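## Task

A red network patch cord has one loose end. Push that plug, with its latch clip on top, into the port below the blue label in the free-standing rack until it clicks in. The job fails if the cord is still moving shortly after you stop, if the rack ends up tilted, if something stays in place only because the robot holds it, or if anything the robot is touching at the end drops by more than about a fingernail's width once released. Nothing may be pushed or knocked off the table.

## Robot and tools

Robot: two Franka FR3 arms, left_arm and right_arm, each with a Robotiq 2F-140 parallel gripper and a wrist camera. The names are labels only and do not match image sides.

Scene frame: origin on the table top between the arms, +z up, +x out over the table, left_arm on the +y side. Arm bases (URDF root): left_arm at (-0.006, +0.397, 0) m, quat_wxyz (+1.000, 0, 0, +0.002); right_arm at (+0.053, -0.289, 0) m, unrotated. The gripper fingers point along its own +z and close along its y axis. end_effector_position is the point between the closed pads; closed fingertips extend about 33 mm past it, fully open about 9 mm. Closing also pushes the tips about 24 mm farther out, so keep that clearance above surfaces. The printed hand position can be off from the truth, more so at long reach.

Tool execute_actions takes "actions": a list holding one item or nothing, and optional "pictures" (boolean; images come by default). An empty list just reports the state. A wait is {"steps": N}, N up to 300, counted from the previous result. A motion is {"rows": [...], "steps": N}, N from 1 to 15 (default 15), each step 1/30 s. Row k is used on step k; if rows run out, the last one repeats. A refused call moves nothing.

Each row is a single flat list of 20 numbers covering both arms, even when one arm stays still: left_arm first (7 joint targets, then gripper position, force_limit, speed), then right_arm in the same 10-number layout. Joint numbers are absolute target angles in radians in each arm's own joint space, in this order with stated ranges: waist -2.744..2.744, shoulder -1.784..1.784, upper arm roll -2.901..2.901, elbow -3.042..-0.152, forearm roll -2.807..2.807, wrist pitch 0.544..4.517, wrist roll -3.016..3.016. True ends may differ by up to 0.018 rad. A target more than 0.018 rad beyond a range end and also beyond the current angle gets the call refused; a target past the real end is clipped there and the result may note "joint sent to its limit" (possibly about an earlier motion). Joints move at limited speed: per step the sent target stays within 0.248 rad of the measured angle for the first four joints, 0.677 for forearm roll, 0.715 for wrist pitch, 1.54 for wrist roll, and all of an arm's targets are scaled back if they would shift the gripper over 70 mm from where it is.

Gripper numbers are absolute commands in [-1, 1]. position: +1 fully open (140 mm), pads touch near -0.8, -1 closes until blocked. force_limit: about 14 N at -1, 60 N at 0, 107 N at +1 (for parts up to 40 mm wide). speed: pad gap rate about 30 mm/s at -1, 140 at 0, 250 at +1. To keep a gripper unchanged, resend its previous three numbers; 0 is a real command. To grip, send -1 and confirm object_status 2. Codes: 0 moving, 1 blocked while opening, 2 blocked while closing, 3 reached target or pads touched (thin items may still be held). A stopped gripper stays put until its position number changes by at least 0.01 or the object yields/is lost. To squeeze harder while status is 2, raise force_limit and toggle position between -1 and -0.98. position_measured is in counts: 3 fully open, 230 pads touching, not linear.

Results: a state line per arm with end_effector_position (m) and end_effector_quat_wxyz in the scene frame; Joint positions and Joint velocities blocks per arm (rad, rad/s); object_status and position_measured. "joint command not followed" means a clearance check altered or blocked joint targets on some steps; the rest of the row still ran. HELD marks steps where your row was partly or wholly not sent. Between calls the arms keep heading to the last row's target until they all nearly stop or a step is HELD; after that, only a new motion moves them further, though fingers finish opening/closing.

Cameras: cam_head_left, cam_head_right, cam_high, cam_low (896x504), cam_left_wrist, cam_right_wrist (504x504). zoom_image takes camera and region [x0, y0, x1, y1] in that image's pixels, origin top-left, at most 504x504, and returns a sharper crop of the latest image.

read_manual(section="licences") only returns licence text. finished_scene(scene) ends the numbered current scene irreversibly, grades it and starts the next task; answering without a tool call ends everything.

Faults and care: torque limits per arm (N m) waist 35, shoulder 35, upper arm roll 32, elbow 30, forearm roll, wrist pitch, wrist roll 12 each; external contact force limit 40 N, including a held object's weight. Exceeding either halts that arm for 10 s and drops the rest of the call. Sustained holding heats motors; a MOTOR HOT line warns, then an OVER-TEMPERATURE FAULT brakes the arm until cool. Avoid arm-on-arm collisions, hard pushes into the rack, drops, slips and slams; insert the plug gently, release it, and make sure the rack stands level, the cord is at rest and nothing sags before finishing. Quick, smooth, low-effort motion is preferred.

Each tool is called by a JSON object that holds its "api" and its "payload".

## Session

{"api": "execute_actions", "payload": {"actions": []}}

Scene clock: 0.00 s of 6600.00 s.
left_arm: end_effector_position=(+0.0441, +0.8564, +0.2238) position_measured=3 object_status=3 end_effector_quat_wxyz=(+0.153, +0.905, +0.018, -0.397) | right_arm: end_effector_position=(+0.5098, -0.5479, +0.3148) position_measured=3 object_status=3 end_effector_quat_wxyz=(+0.659, +0.708, -0.018, +0.252)
Joint positions: left_arm=[ 1.131  0.32  -0.047 -1.783  0.541  1.383 -0.629] | right_arm=[-0.231 -0.201  0.308 -2.729 -1.76   1.775 -0.187]
Joint velocities: left_arm=[ 0.001 -0.    -0.001 -0.001 -0.    -0.    -0.001] | right_arm=[-0.     0.001 -0.     0.     0.     0.    -0.   ]

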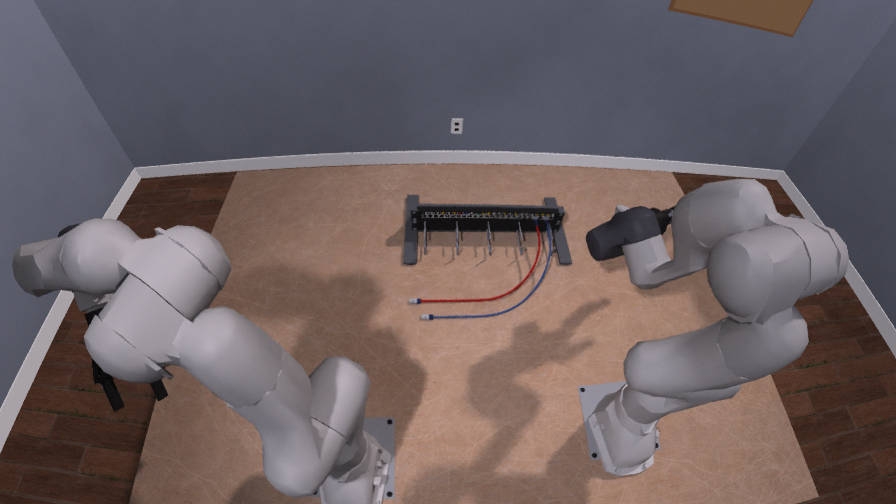

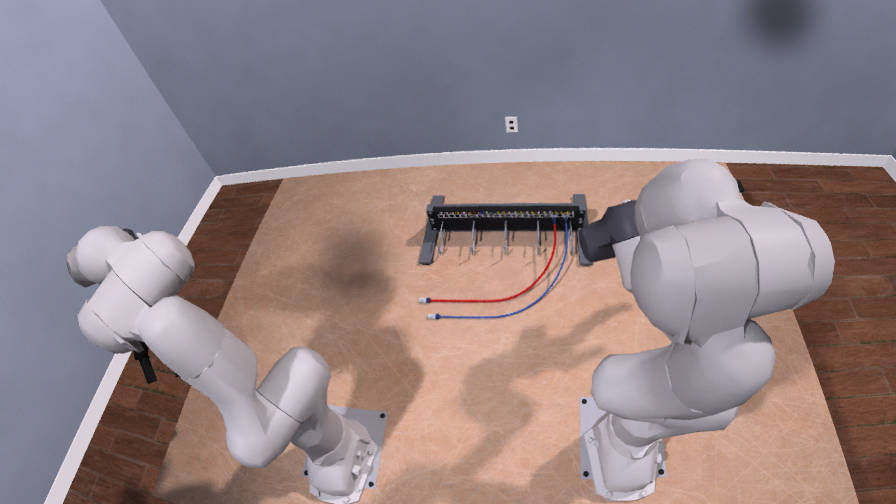

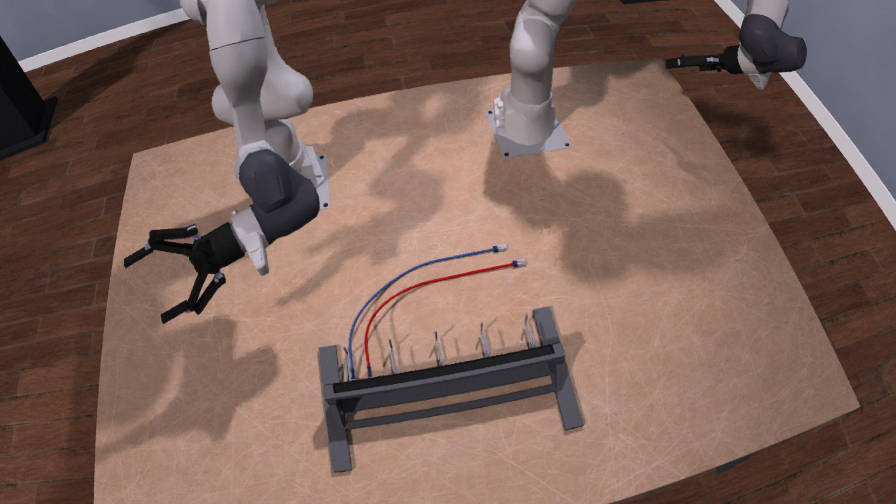

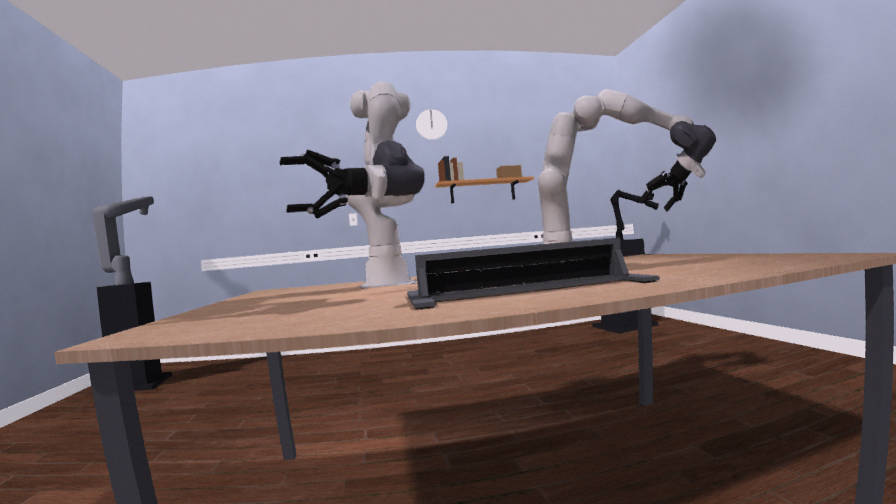

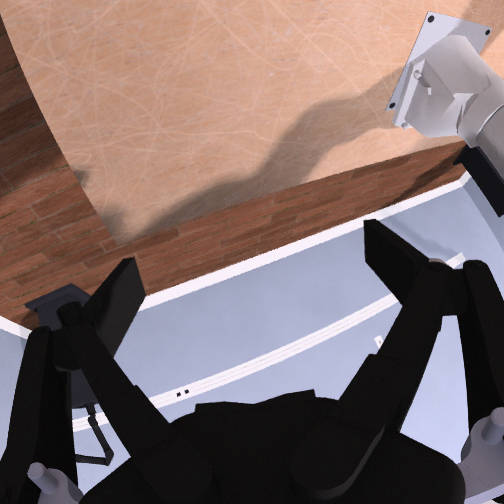

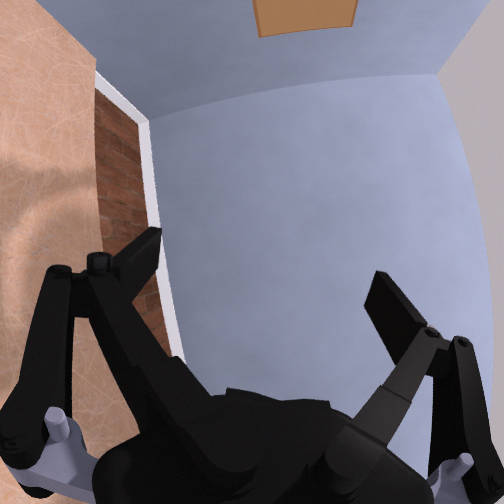

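{"api": "zoom_image", "payload": {"camera": "cam_head_left", "region": [390, 185, 590, 335]}}

{"api": "zoom_image", "payload": {"camera": "cam_head_left", "region": [410, 195, 500, 245]}}

{"api": "zoom_image", "payload": {"camera": "cam_high", "region": [460, 225, 560, 285]}}

Region (390, 185, 590, 335) of cam_head_left's 896x504 image, scaled by 2.520, with more detail than that image has; it fills the top 378 rows of this view, and the rest is white.

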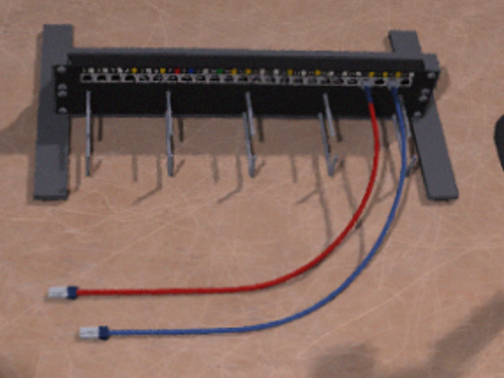

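Region (410, 195, 500, 245) of cam_head_left's 896x504 image, scaled by 5.600, with more detail than that image has.

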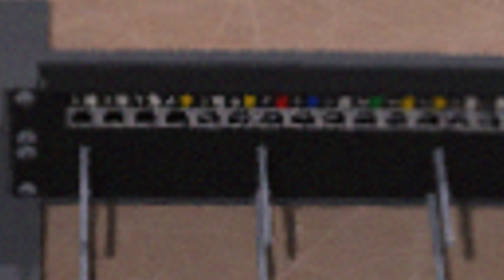

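Region (460, 225, 560, 285) of cam_high's 896x504 image, scaled by 5.040, with more detail than that image has; it fills the top 302 rows of this view, and the rest is white.

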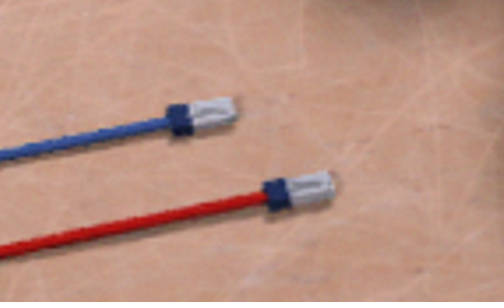

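{"api": "execute_actions", "payload": {"actions": [{"rows": [[-0.272,-0.369,0,-2.251,0,1.882,-0.27,1,0,0, 0.4,-0.034,0,-2.78,0,3.646,-1.571,1,0,0]], "steps": 15}], "pictures": false}}

{"api": "execute_actions", "payload": {"actions": [{"steps": 60}], "pictures": false}}

Scene clock: 78.13 s of 6600.00 s.
left_arm: end_effector_position=(+0.2528, +0.7027, +0.2110) position_measured=3 object_status=3 end_effector_quat_wxyz=(+0.112, +0.958, -0.189, -0.183) | right_arm: end_effector_position=(+0.4393, -0.4568, +0.1095) position_measured=3 object_status=3 end_effector_quat_wxyz=(+0.453, +0.888, +0.061, +0.048)
Joint positions: left_arm=[ 0.749 -0.054 -0.007 -2.141  0.161  1.684 -0.488] | right_arm=[-0.002 -0.101  0.12  -2.755 -1.282  2.149 -0.556]
Joint velocities: left_arm=[-0.959 -0.932 -0.045 -0.475 -0.478  0.425  0.269] | right_arm=[ 0.466  0.141 -0.205 -0.043  0.967  0.796 -0.676]
Steps of this call (steps 1 to 90: nothing new was sent; then 74.63 s passed at rest; steps 91 to 105: all 15 steps of this action). Readings (joint positions | what the end effector reports):
91: left_arm=[1.120 0.308 -0.037 -1.801 0.514 1.405 -0.621] | right_arm=[-0.219 -0.198 0.294 -2.728 -1.735 1.793 -0.210] | left_arm position_measured=3 object_status=3 | right_arm position_measured=3 object_status=3
92: left_arm=[1.104 0.290 -0.030 -1.824 0.482 1.426 -0.612] | right_arm=[-0.205 -0.191 0.281 -2.729 -1.706 1.816 -0.235] | left_arm position_measured=3 object_status=3 | right_arm position_measured=3 object_status=3
94: left_arm=[1.064 0.249 -0.022 -1.869 0.422 1.469 -0.594] | right_arm=[-0.177 -0.174 0.252 -2.734 -1.648 1.862 -0.285] | left_arm position_measured=3 object_status=3 | right_arm position_measured=3 object_status=3
98: left_arm=[0.967 0.153 -0.014 -1.967 0.312 1.554 -0.556] | right_arm=[-0.116 -0.143 0.195 -2.742 -1.522 1.961 -0.385] | left_arm position_measured=3 object_status=3 | right_arm position_measured=3 object_status=3
105: the state above

Scene clock: 88.40 s of 6600.00 s.
left_arm: end_effector_position=(+0.4199, +0.2809, +0.2997) position_measured=3 object_status=3 end_effector_quat_wxyz=(-0.001, +0.710, -0.705, -0.002) | right_arm: end_effector_position=(+0.4268, -0.3666, +0.0578) position_measured=3 object_status=3 end_effector_quat_wxyz=(+0.332, +0.938, +0.093, +0.020)
Joint positions: left_arm=[-0.271 -0.367 -0.001 -2.25   0.004  1.88  -0.277] | right_arm=[ 0.12  -0.083  0.073 -2.757 -1.033  2.33  -0.709]
Joint velocities: left_arm=[-0.    -0.    -0.     0.001 -0.    -0.    -0.   ] | right_arm=[-0.001  0.001  0.     0.001 -0.001  0.     0.001]
FORCE FAULT: contact force on the right arm reached its limit, and that arm stopped for 10 seconds. The contact can be on any part of that arm, not only on its tool. That arm's remaining commands of this call were not run. That arm holds still and accepts commands again. Move the arm away from the contact; if what it grips holds it there, let go first. Pushing or pulling that hard again can fault the arm again.
The stop of the right arm began at step 8 of this call (marked STOPPED below). From that step on that arm followed nothing that you had sent. Nothing is kept back now, and the robot has no last target.
Steps of this call (steps 1 to 60: the robot went on to your last target; steps 61 to 308: the stop continued). Readings (joint positions | what the end effector reports):
1: left_arm=[0.714 -0.086 -0.006 -2.157 0.145 1.698 -0.479] | right_arm=[0.016 -0.097 0.112 -2.756 -1.247 2.177 -0.579] | left_arm position_measured=3 object_status=3 | right_arm position_measured=3 object_status=3
2: left_arm=[0.679 -0.119 -0.006 -2.170 0.131 1.712 -0.471] | right_arm=[0.033 -0.092 0.105 -2.757 -1.211 2.205 -0.601] | left_arm position_measured=3 object_status=3 | right_arm position_measured=3 object_status=3
4: left_arm=[0.609 -0.184 -0.005 -2.191 0.107 1.738 -0.454] | right_arm=[0.068 -0.085 0.091 -2.759 -1.139 2.262 -0.646] | left_arm position_measured=3 object_status=3 | right_arm position_measured=3 object_status=3
8: left_arm=[0.450 -0.285 -0.003 -2.216 0.068 1.783 -0.421] | right_arm=[0.120 -0.084 0.073 -2.757 -1.033 2.330 -0.709] | left_arm position_measured=3 object_status=3 | right_arm position_measured=3 object_status=3 STOPPED (the right arm)
308: the state above

{"api": "execute_actions", "payload": {"actions": [{"rows": [[-0.272,-0.369,0,-2.251,0,1.882,-0.27,1,0,0, 0.12,-0.45,0.073,-2.757,-1.033,2.6,-0.709,1,0,0]], "steps": 15}]}}

Scene clock: 91.47 s of 6600.00 s.
left_arm: end_effector_position=(+0.4199, +0.2809, +0.2997) position_measured=3 object_status=3 end_effector_quat_wxyz=(-0.001, +0.710, -0.705, -0.002) | right_arm: end_effector_position=(+0.5388, -0.2884, +0.2111) position_measured=3 object_status=3 end_effector_quat_wxyz=(+0.235, +0.934, +0.072, +0.260)
Joint positions: left_arm=[-0.271 -0.367 -0.001 -2.25   0.004  1.88  -0.277] | right_arm=[ 0.119 -0.449  0.072 -2.753 -1.033  2.569 -0.709]
Joint velocities: left_arm=[-0.001  0.     0.001 -0.001 -0.    -0.    -0.   ] | right_arm=[-0.    -0.015  0.001 -0.002  0.     0.179 -0.   ]
Steps of this call (steps 1 to 77: nothing new was sent; steps 78 to 92: all 15 steps of this action). Readings (joint positions | what the end effector reports):
78: left_arm=[-0.271 -0.367 -0.001 -2.250 0.004 1.880 -0.277] | right_arm=[0.119 -0.100 0.072 -2.763 -1.033 2.348 -0.709] | left_arm position_measured=3 object_status=3 | right_arm position_measured=3 object_status=3
79: left_arm=[-0.271 -0.367 -0.001 -2.250 0.004 1.880 -0.277] | right_arm=[0.119 -0.132 0.072 -2.765 -1.033 2.368 -0.709] | left_arm position_measured=3 object_status=3 | right_arm position_measured=3 object_status=3
81: left_arm=[-0.271 -0.367 -0.001 -2.250 0.004 1.880 -0.277] | right_arm=[0.119 -0.203 0.072 -2.765 -1.033 2.404 -0.709] | left_arm position_measured=3 object_status=3 | right_arm position_measured=3 object_status=3
85: left_arm=[-0.271 -0.367 -0.001 -2.250 0.004 1.880 -0.277] | right_arm=[0.119 -0.348 0.072 -2.761 -1.033 2.475 -0.709] | left_arm position_measured=3 object_status=3 | right_arm position_measured=3 object_status=3
92: the state above

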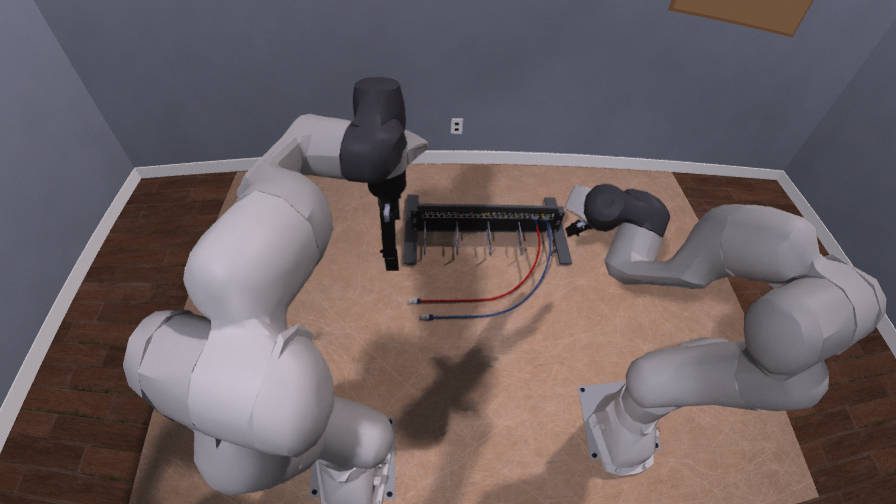

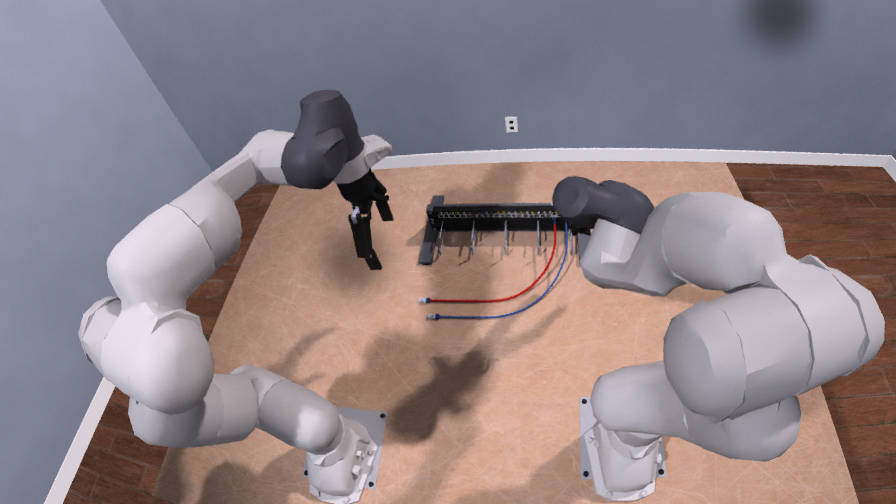

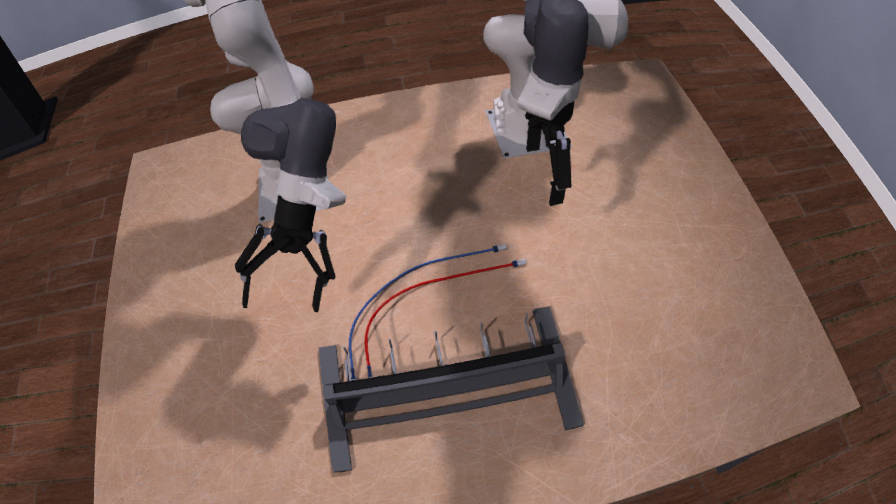

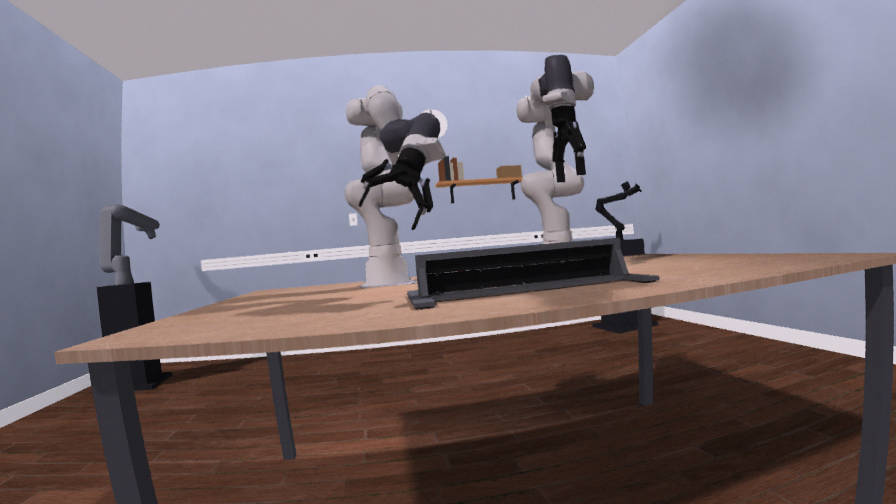

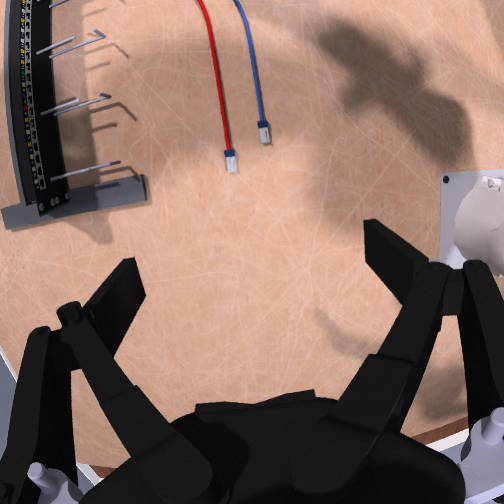

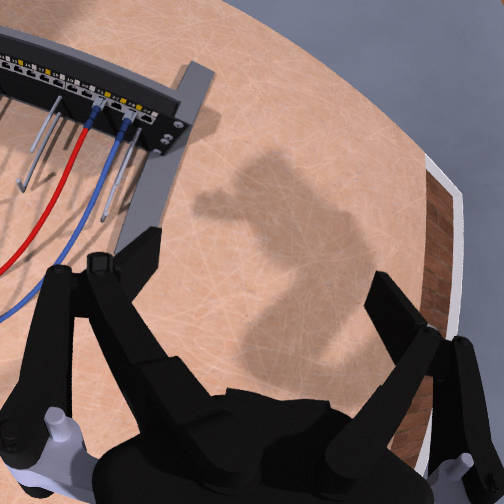

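{"api": "zoom_image", "payload": {"camera": "cam_right_wrist", "region": [40, 50, 200, 170]}}

Region (40, 50, 200, 170) of cam_right_wrist's 504x504 image, scaled by 3.150, with more detail than that image has; it fills the top 378 rows of this view, and the rest is white.

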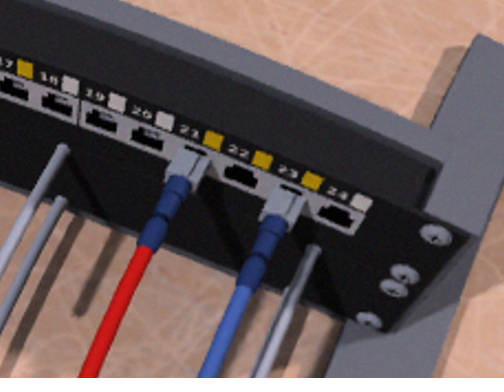

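{"api": "execute_actions", "payload": {"actions": [{"rows": [[-0.3595,-0.093,0,-2.4602,0,2.3672,-0.3555,-0.3,0,0, 0.35,-0.45,0,-2.757,0,3.2,-1.571,1,0,0]], "steps": 15}], "pictures": false}}

{"api": "execute_actions", "payload": {"actions": [{"steps": 30}]}}

Scene clock: 106.13 s of 6600.00 s.
left_arm: end_effector_position=(+0.4153, +0.2412, +0.1130) position_measured=108 object_status=0 end_effector_quat_wxyz=(+0.011, +0.696, -0.718, -0.027) | right_arm: end_effector_position=(+0.5778, -0.0906, +0.2881) position_measured=3 object_status=3 end_effector_quat_wxyz=(-0.100, +0.925, +0.056, +0.362)
Joint positions: left_arm=[-0.358 -0.088 -0.001 -2.462  0.004  2.314 -0.328] | right_arm=[ 0.339 -0.449  0.007 -2.757 -0.133  3.077 -1.217]
Joint velocities: left_arm=[-0.005 -0.041  0.     0.006 -0.001  0.313 -0.068] | right_arm=[ 0.115 -0.012 -0.059  0.005  1.113  0.747 -1.158]
Steps of this call (steps 1 to 30: the robot went on to your last target; steps 31 to 90: nothing new was sent; then 11.17 s passed at rest; steps 91 to 105: all 15 steps of this action). Readings (joint positions | what the end effector reports):
91: left_arm=[-0.278 -0.361 0.002 -2.262 0.004 1.913 -0.279] | right_arm=[0.133 -0.448 0.064 -2.756 -0.995 2.620 -0.730] | left_arm position_measured=3 object_status=0 | right_arm position_measured=3 object_status=3
92: left_arm=[-0.287 -0.340 0.003 -2.281 0.004 1.947 -0.282] | right_arm=[0.151 -0.448 0.058 -2.757 -0.952 2.647 -0.754] | left_arm position_measured=9 object_status=0 | right_arm position_measured=3 object_status=3
94: left_arm=[-0.305 -0.280 0.002 -2.324 0.004 2.012 -0.287] | right_arm=[0.187 -0.448 0.049 -2.757 -0.856 2.704 -0.803] | left_arm position_measured=25 object_status=0 | right_arm position_measured=3 object_status=3
98: left_arm=[-0.342 -0.146 0.001 -2.419 0.004 2.172 -0.304] | right_arm=[0.257 -0.448 0.032 -2.758 -0.599 2.831 -0.922] | left_arm position_measured=55 object_status=0 | right_arm position_measured=3 object_status=3
105: the state above

Scene clock: 107.13 s of 6600.00 s.
left_arm: end_effector_position=(+0.4316, +0.2350, +0.1187) position_measured=167 object_status=3 end_effector_quat_wxyz=(-0.000, +0.703, -0.711, -0.003) | right_arm: end_effector_position=(+0.5973, -0.0899, +0.3243) position_measured=3 object_status=3 end_effector_quat_wxyz=(-0.078, +0.890, +0.150, +0.423)
Joint positions: left_arm=[-0.358 -0.092 -0.001 -2.461  0.004  2.365 -0.348] | right_arm=[ 0.348 -0.449  0.002 -2.757 -0.002  3.197 -1.554]
Joint velocities: left_arm=[-0.001 -0.001  0.     0.    -0.001  0.    -0.002] | right_arm=[ 0.001  0.     0.001 -0.002  0.001  0.002 -0.042]
Steps of this call (steps 1 to 30: the robot went on to your last target). Readings (joint positions | what the end effector reports):
1: left_arm=[-0.358 -0.090 -0.001 -2.462 0.004 2.323 -0.330] | right_arm=[0.342 -0.449 0.005 -2.757 -0.101 3.099 -1.253] | left_arm position_measured=116 object_status=0 | right_arm position_measured=3 object_status=3
2: left_arm=[-0.358 -0.091 -0.001 -2.461 0.004 2.331 -0.332] | right_arm=[0.344 -0.449 0.004 -2.757 -0.077 3.117 -1.285] | left_arm position_measured=123 object_status=0 | right_arm position_measured=3 object_status=3
4: left_arm=[-0.358 -0.092 -0.001 -2.461 0.004 2.342 -0.335] | right_arm=[0.346 -0.449 0.003 -2.757 -0.045 3.144 -1.341] | left_arm position_measured=138 object_status=0 | right_arm position_measured=3 object_status=3
8: left_arm=[-0.358 -0.092 -0.001 -2.461 0.004 2.355 -0.340] | right_arm=[0.348 -0.449 0.002 -2.757 -0.016 3.174 -1.421] | left_arm position_measured=166 object_status=0 | right_arm position_measured=3 object_status=3
30: the state above

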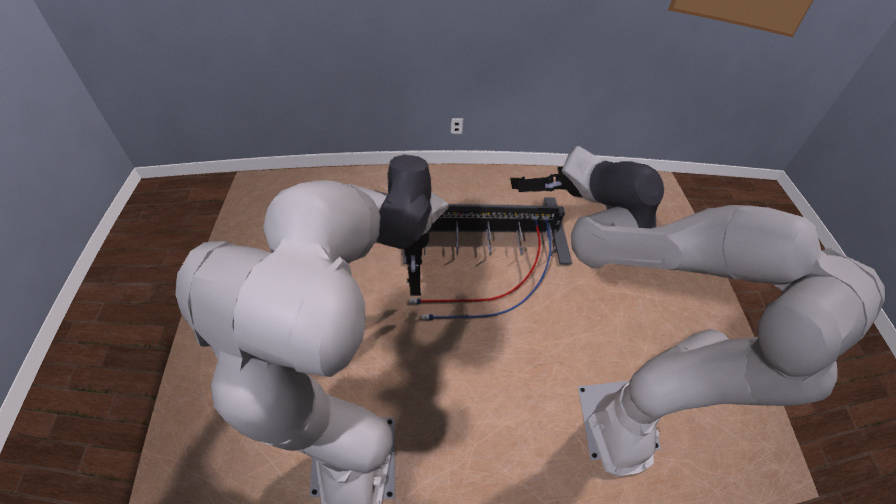

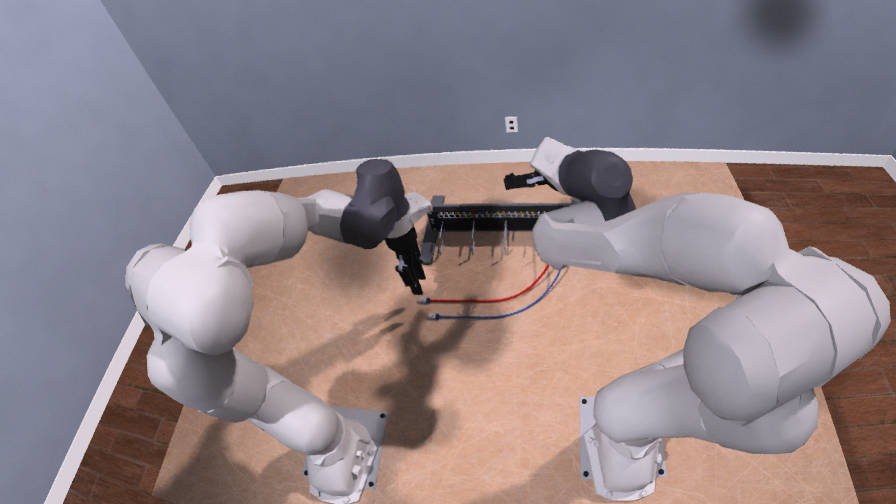

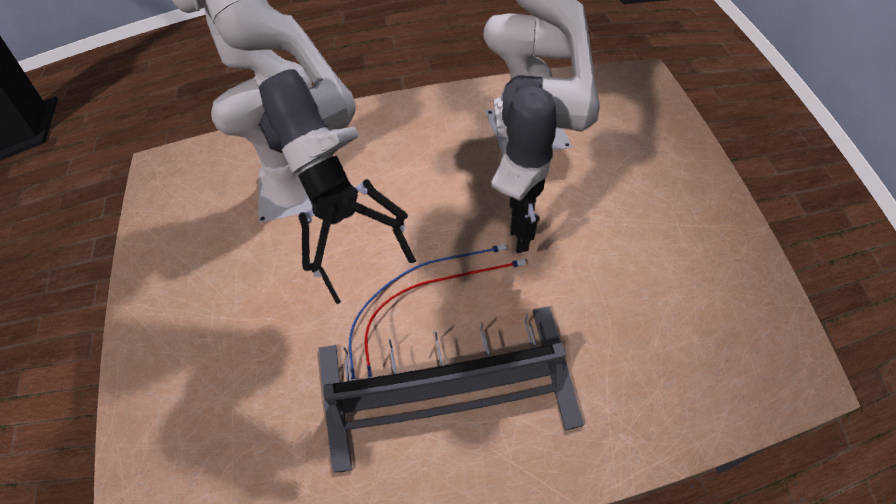

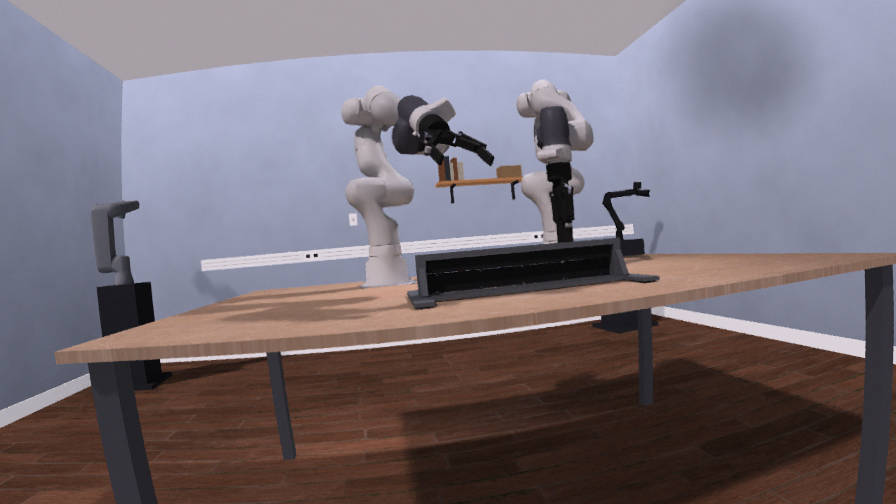

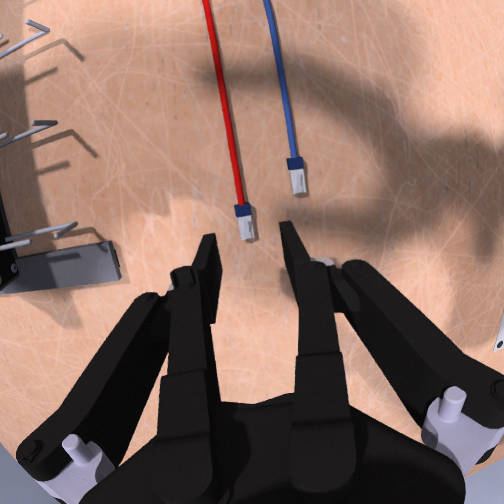

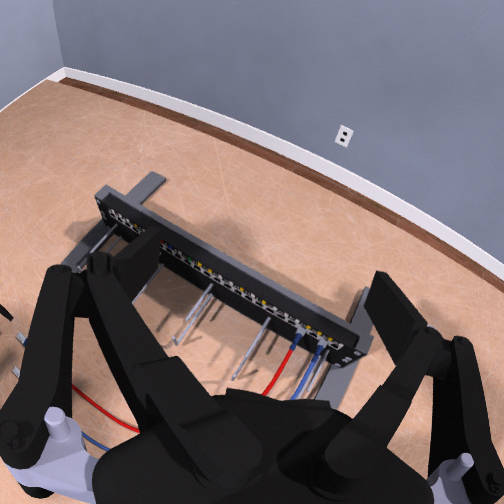

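{"api": "execute_actions", "payload": {"actions": [{"rows": [[-0.361,-0.08,0,-2.464,0,2.40,-0.36,-0.3,0,0, 0.35,-0.45,0,-2.757,0,3.2,-1.571,1,0,0],[-0.364,-0.06,0,-2.467,0,2.43,-0.37,-0.3,0,0, 0.35,-0.45,0,-2.757,0,3.2,-1.571,1,0,0],[-0.367,-0.04,0,-2.47,0,2.46,-0.38,-0.3,0,0, 0.35,-0.45,0,-2.757,0,3.2,-1.571,1,0,0],[-0.37,-0.02,0,-2.474,0,2.49,-0.385,-0.3,0,0, 0.35,-0.45,0,-2.757,0,3.2,-1.571,1,0,0],[-0.373,0.0,0,-2.478,0,2.52,-0.385,-0.3,0,0, 0.35,-0.45,0,-2.757,0,3.2,-1.571,1,0,0],[-0.376,0.02,0,-2.482,0,2.545,-0.385,-0.3,0,0, 0.35,-0.45,0,-2.757,0,3.2,-1.571,1,0,0],[-0.379,0.04,0,-2.485,0,2.557,-0.385,-0.3,0,0, 0.35,-0.45,0,-2.757,0,3.2,-1.571,1,0,0],[-0.381,0.055,0,-2.488,0,2.557,-0.385,-0.3,0,0, 0.35,-0.45,0,-2.757,0,3.2,-1.571,1,0,0],[-0.3825,0.066,0,-2.4897,-0.004,2.558,-0.385,-0.3,0,0, 0.35,-0.45,0,-2.757,0,3.2,-1.571,1,0,0]], "steps": 15}], "pictures": false}}

{"api": "execute_actions", "payload": {"actions": [{"steps": 20}]}}

Scene clock: 121.47 s of 6600.00 s.
left_arm: end_effector_position=(+0.4261, +0.2254, +0.0475) position_measured=167 object_status=3 end_effector_quat_wxyz=(+0.004, +0.704, -0.710, -0.010) | right_arm: end_effector_position=(+0.5973, -0.0898, +0.3245) position_measured=3 object_status=3 end_effector_quat_wxyz=(-0.075, +0.889, +0.156, +0.424)
Joint positions: left_arm=[-0.381  0.067 -0.    -2.491  0.001  2.536 -0.371] | right_arm=[ 0.349 -0.449  0.002 -2.757 -0.002  3.198 -1.567]
Joint velocities: left_arm=[ 0.     0.     0.     0.    -0.005  0.12  -0.024] | right_arm=[-0.001 -0.    -0.001  0.     0.001  0.     0.001]
Steps of this call (steps 1 to 30: the robot went on to your last target; steps 31 to 90: nothing new was sent; then 10.83 s passed at rest; steps 91 to 105: all 15 steps of this action). Readings (joint positions | what the end effector reports):
91: left_arm=[-0.358 -0.090 -0.001 -2.461 0.004 2.370 -0.349] | right_arm=[0.349 -0.449 0.002 -2.757 -0.002 3.198 -1.567] | left_arm position_measured=167 object_status=3 | right_arm position_measured=3 object_status=3
92: left_arm=[-0.359 -0.085 -0.001 -2.461 0.004 2.381 -0.350] | right_arm=[0.349 -0.449 0.002 -2.757 -0.002 3.198 -1.567] | left_arm position_measured=167 object_status=3 | right_arm position_measured=3 object_status=3
94: left_arm=[-0.363 -0.062 -0.000 -2.463 0.004 2.412 -0.355] | right_arm=[0.349 -0.449 0.002 -2.757 -0.002 3.198 -1.567] | left_arm position_measured=167 object_status=3 | right_arm position_measured=3 object_status=3
98: left_arm=[-0.374 0.013 -0.000 -2.477 0.004 2.486 -0.363] | right_arm=[0.349 -0.449 0.002 -2.757 -0.002 3.198 -1.567] | left_arm position_measured=167 object_status=3 | right_arm position_measured=3 object_status=3
105: the state above

Scene clock: 122.13 s of 6600.00 s.
left_arm: end_effector_position=(+0.4317, +0.2230, +0.0491) position_measured=167 object_status=3 end_effector_quat_wxyz=(+0.000, +0.707, -0.708, -0.001) | right_arm: end_effector_position=(+0.5973, -0.0898, +0.3245) position_measured=3 object_status=3 end_effector_quat_wxyz=(-0.075, +0.889, +0.156, +0.424)
Joint positions: left_arm=[-0.381  0.067 -0.    -2.491  0.     2.556 -0.377] | right_arm=[ 0.349 -0.449  0.002 -2.757 -0.002  3.198 -1.567]
Joint velocities: left_arm=[ 0.     0.    -0.     0.001  0.     0.002 -0.004] | right_arm=[-0.    -0.     0.     0.001 -0.    -0.    -0.001]
Steps of this call (steps 1 to 20: the robot went on to your last target). Readings (joint positions | what the end effector reports):
1: left_arm=[-0.381 0.067 -0.000 -2.491 0.001 2.540 -0.372] | right_arm=[0.349 -0.449 0.002 -2.757 -0.002 3.198 -1.567] | left_arm position_measured=167 object_status=3 | right_arm position_measured=3 object_status=3
2: left_arm=[-0.381 0.067 -0.000 -2.491 0.001 2.543 -0.372] | right_arm=[0.349 -0.449 0.002 -2.757 -0.002 3.198 -1.567] | left_arm position_measured=167 object_status=3 | right_arm position_measured=3 object_status=3
4: left_arm=[-0.381 0.067 -0.000 -2.491 0.001 2.547 -0.373] | right_arm=[0.349 -0.449 0.002 -2.757 -0.002 3.198 -1.567] | left_arm position_measured=167 object_status=3 | right_arm position_measured=3 object_status=3
8: left_arm=[-0.381 0.067 -0.000 -2.491 0.000 2.552 -0.375] | right_arm=[0.349 -0.449 0.002 -2.757 -0.002 3.198 -1.567] | left_arm position_measured=167 object_status=3 | right_arm position_measured=3 object_status=3
20: the state above

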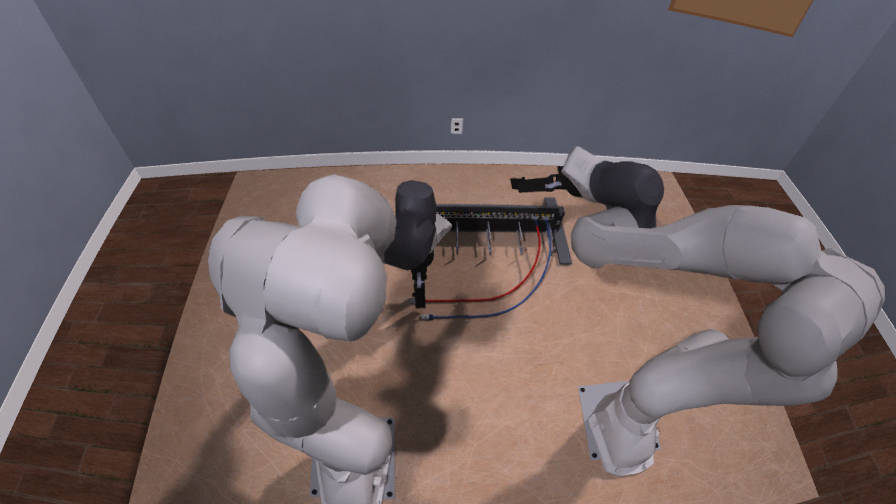

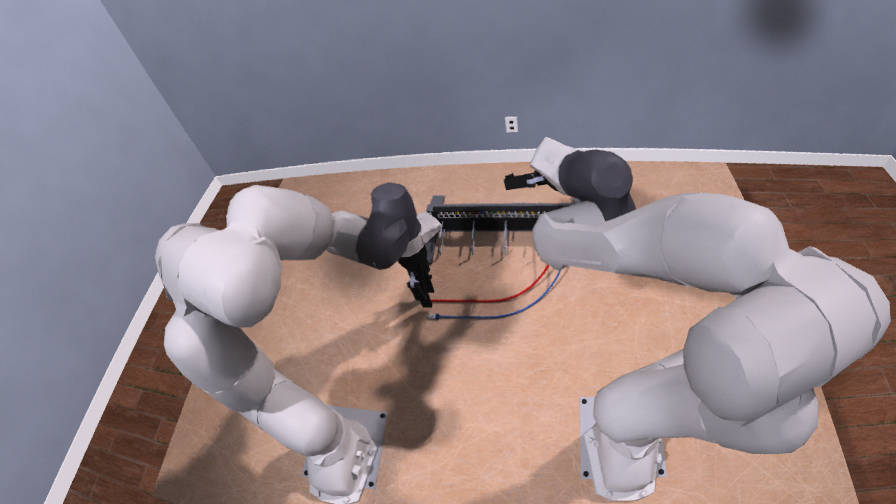

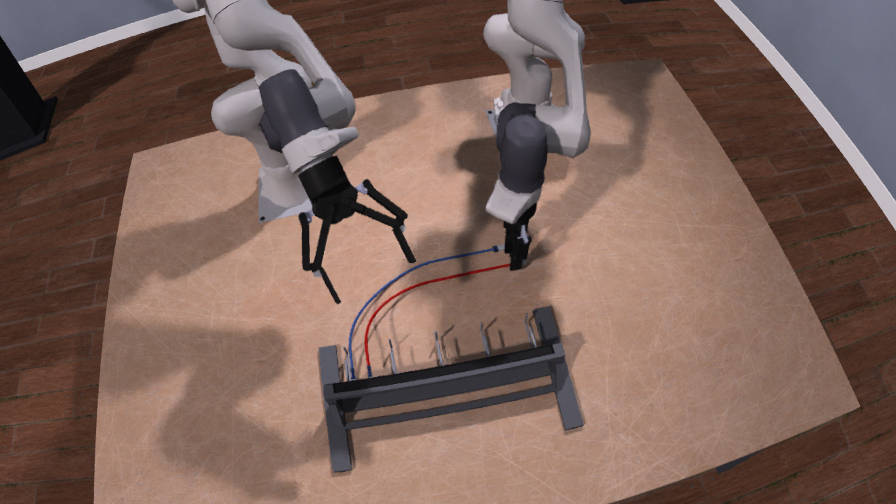

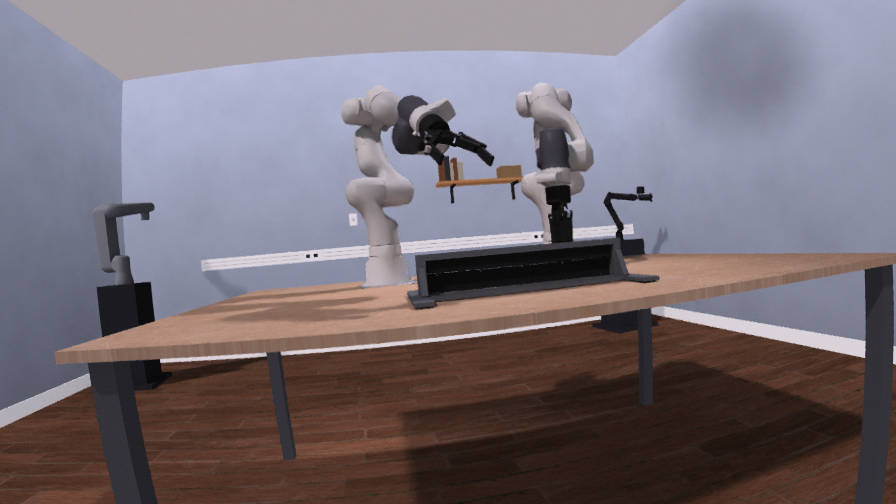

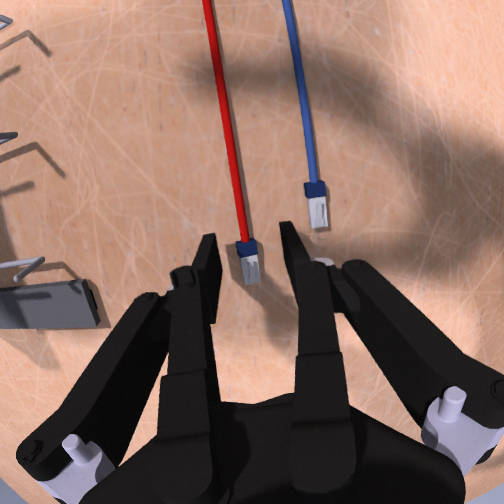

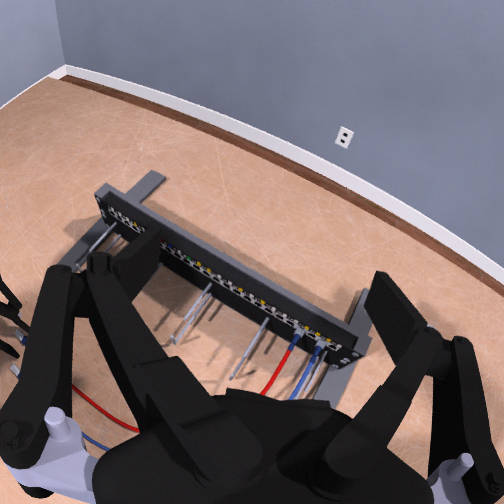

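{"api": "zoom_image", "payload": {"camera": "cam_left_wrist", "region": [180, 190, 330, 330]}}

{"api": "zoom_image", "payload": {"camera": "cam_head_left", "region": [390, 270, 460, 325]}}

Region (180, 190, 330, 330) of cam_left_wrist's 504x504 image, scaled by 3.360, with more detail than that image has; it fills the top 470 rows of this view, and the rest is white.

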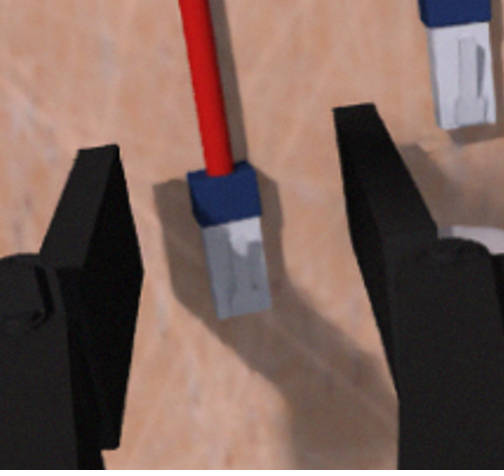

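Region (390, 270, 460, 325) of cam_head_left's 896x504 image, scaled by 7.200, with more detail than that image has; it fills the top 396 rows of this view, and the rest is white.

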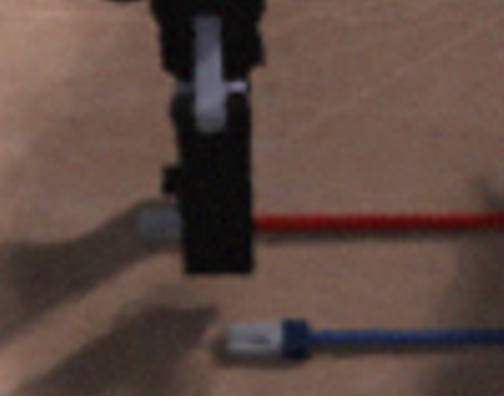

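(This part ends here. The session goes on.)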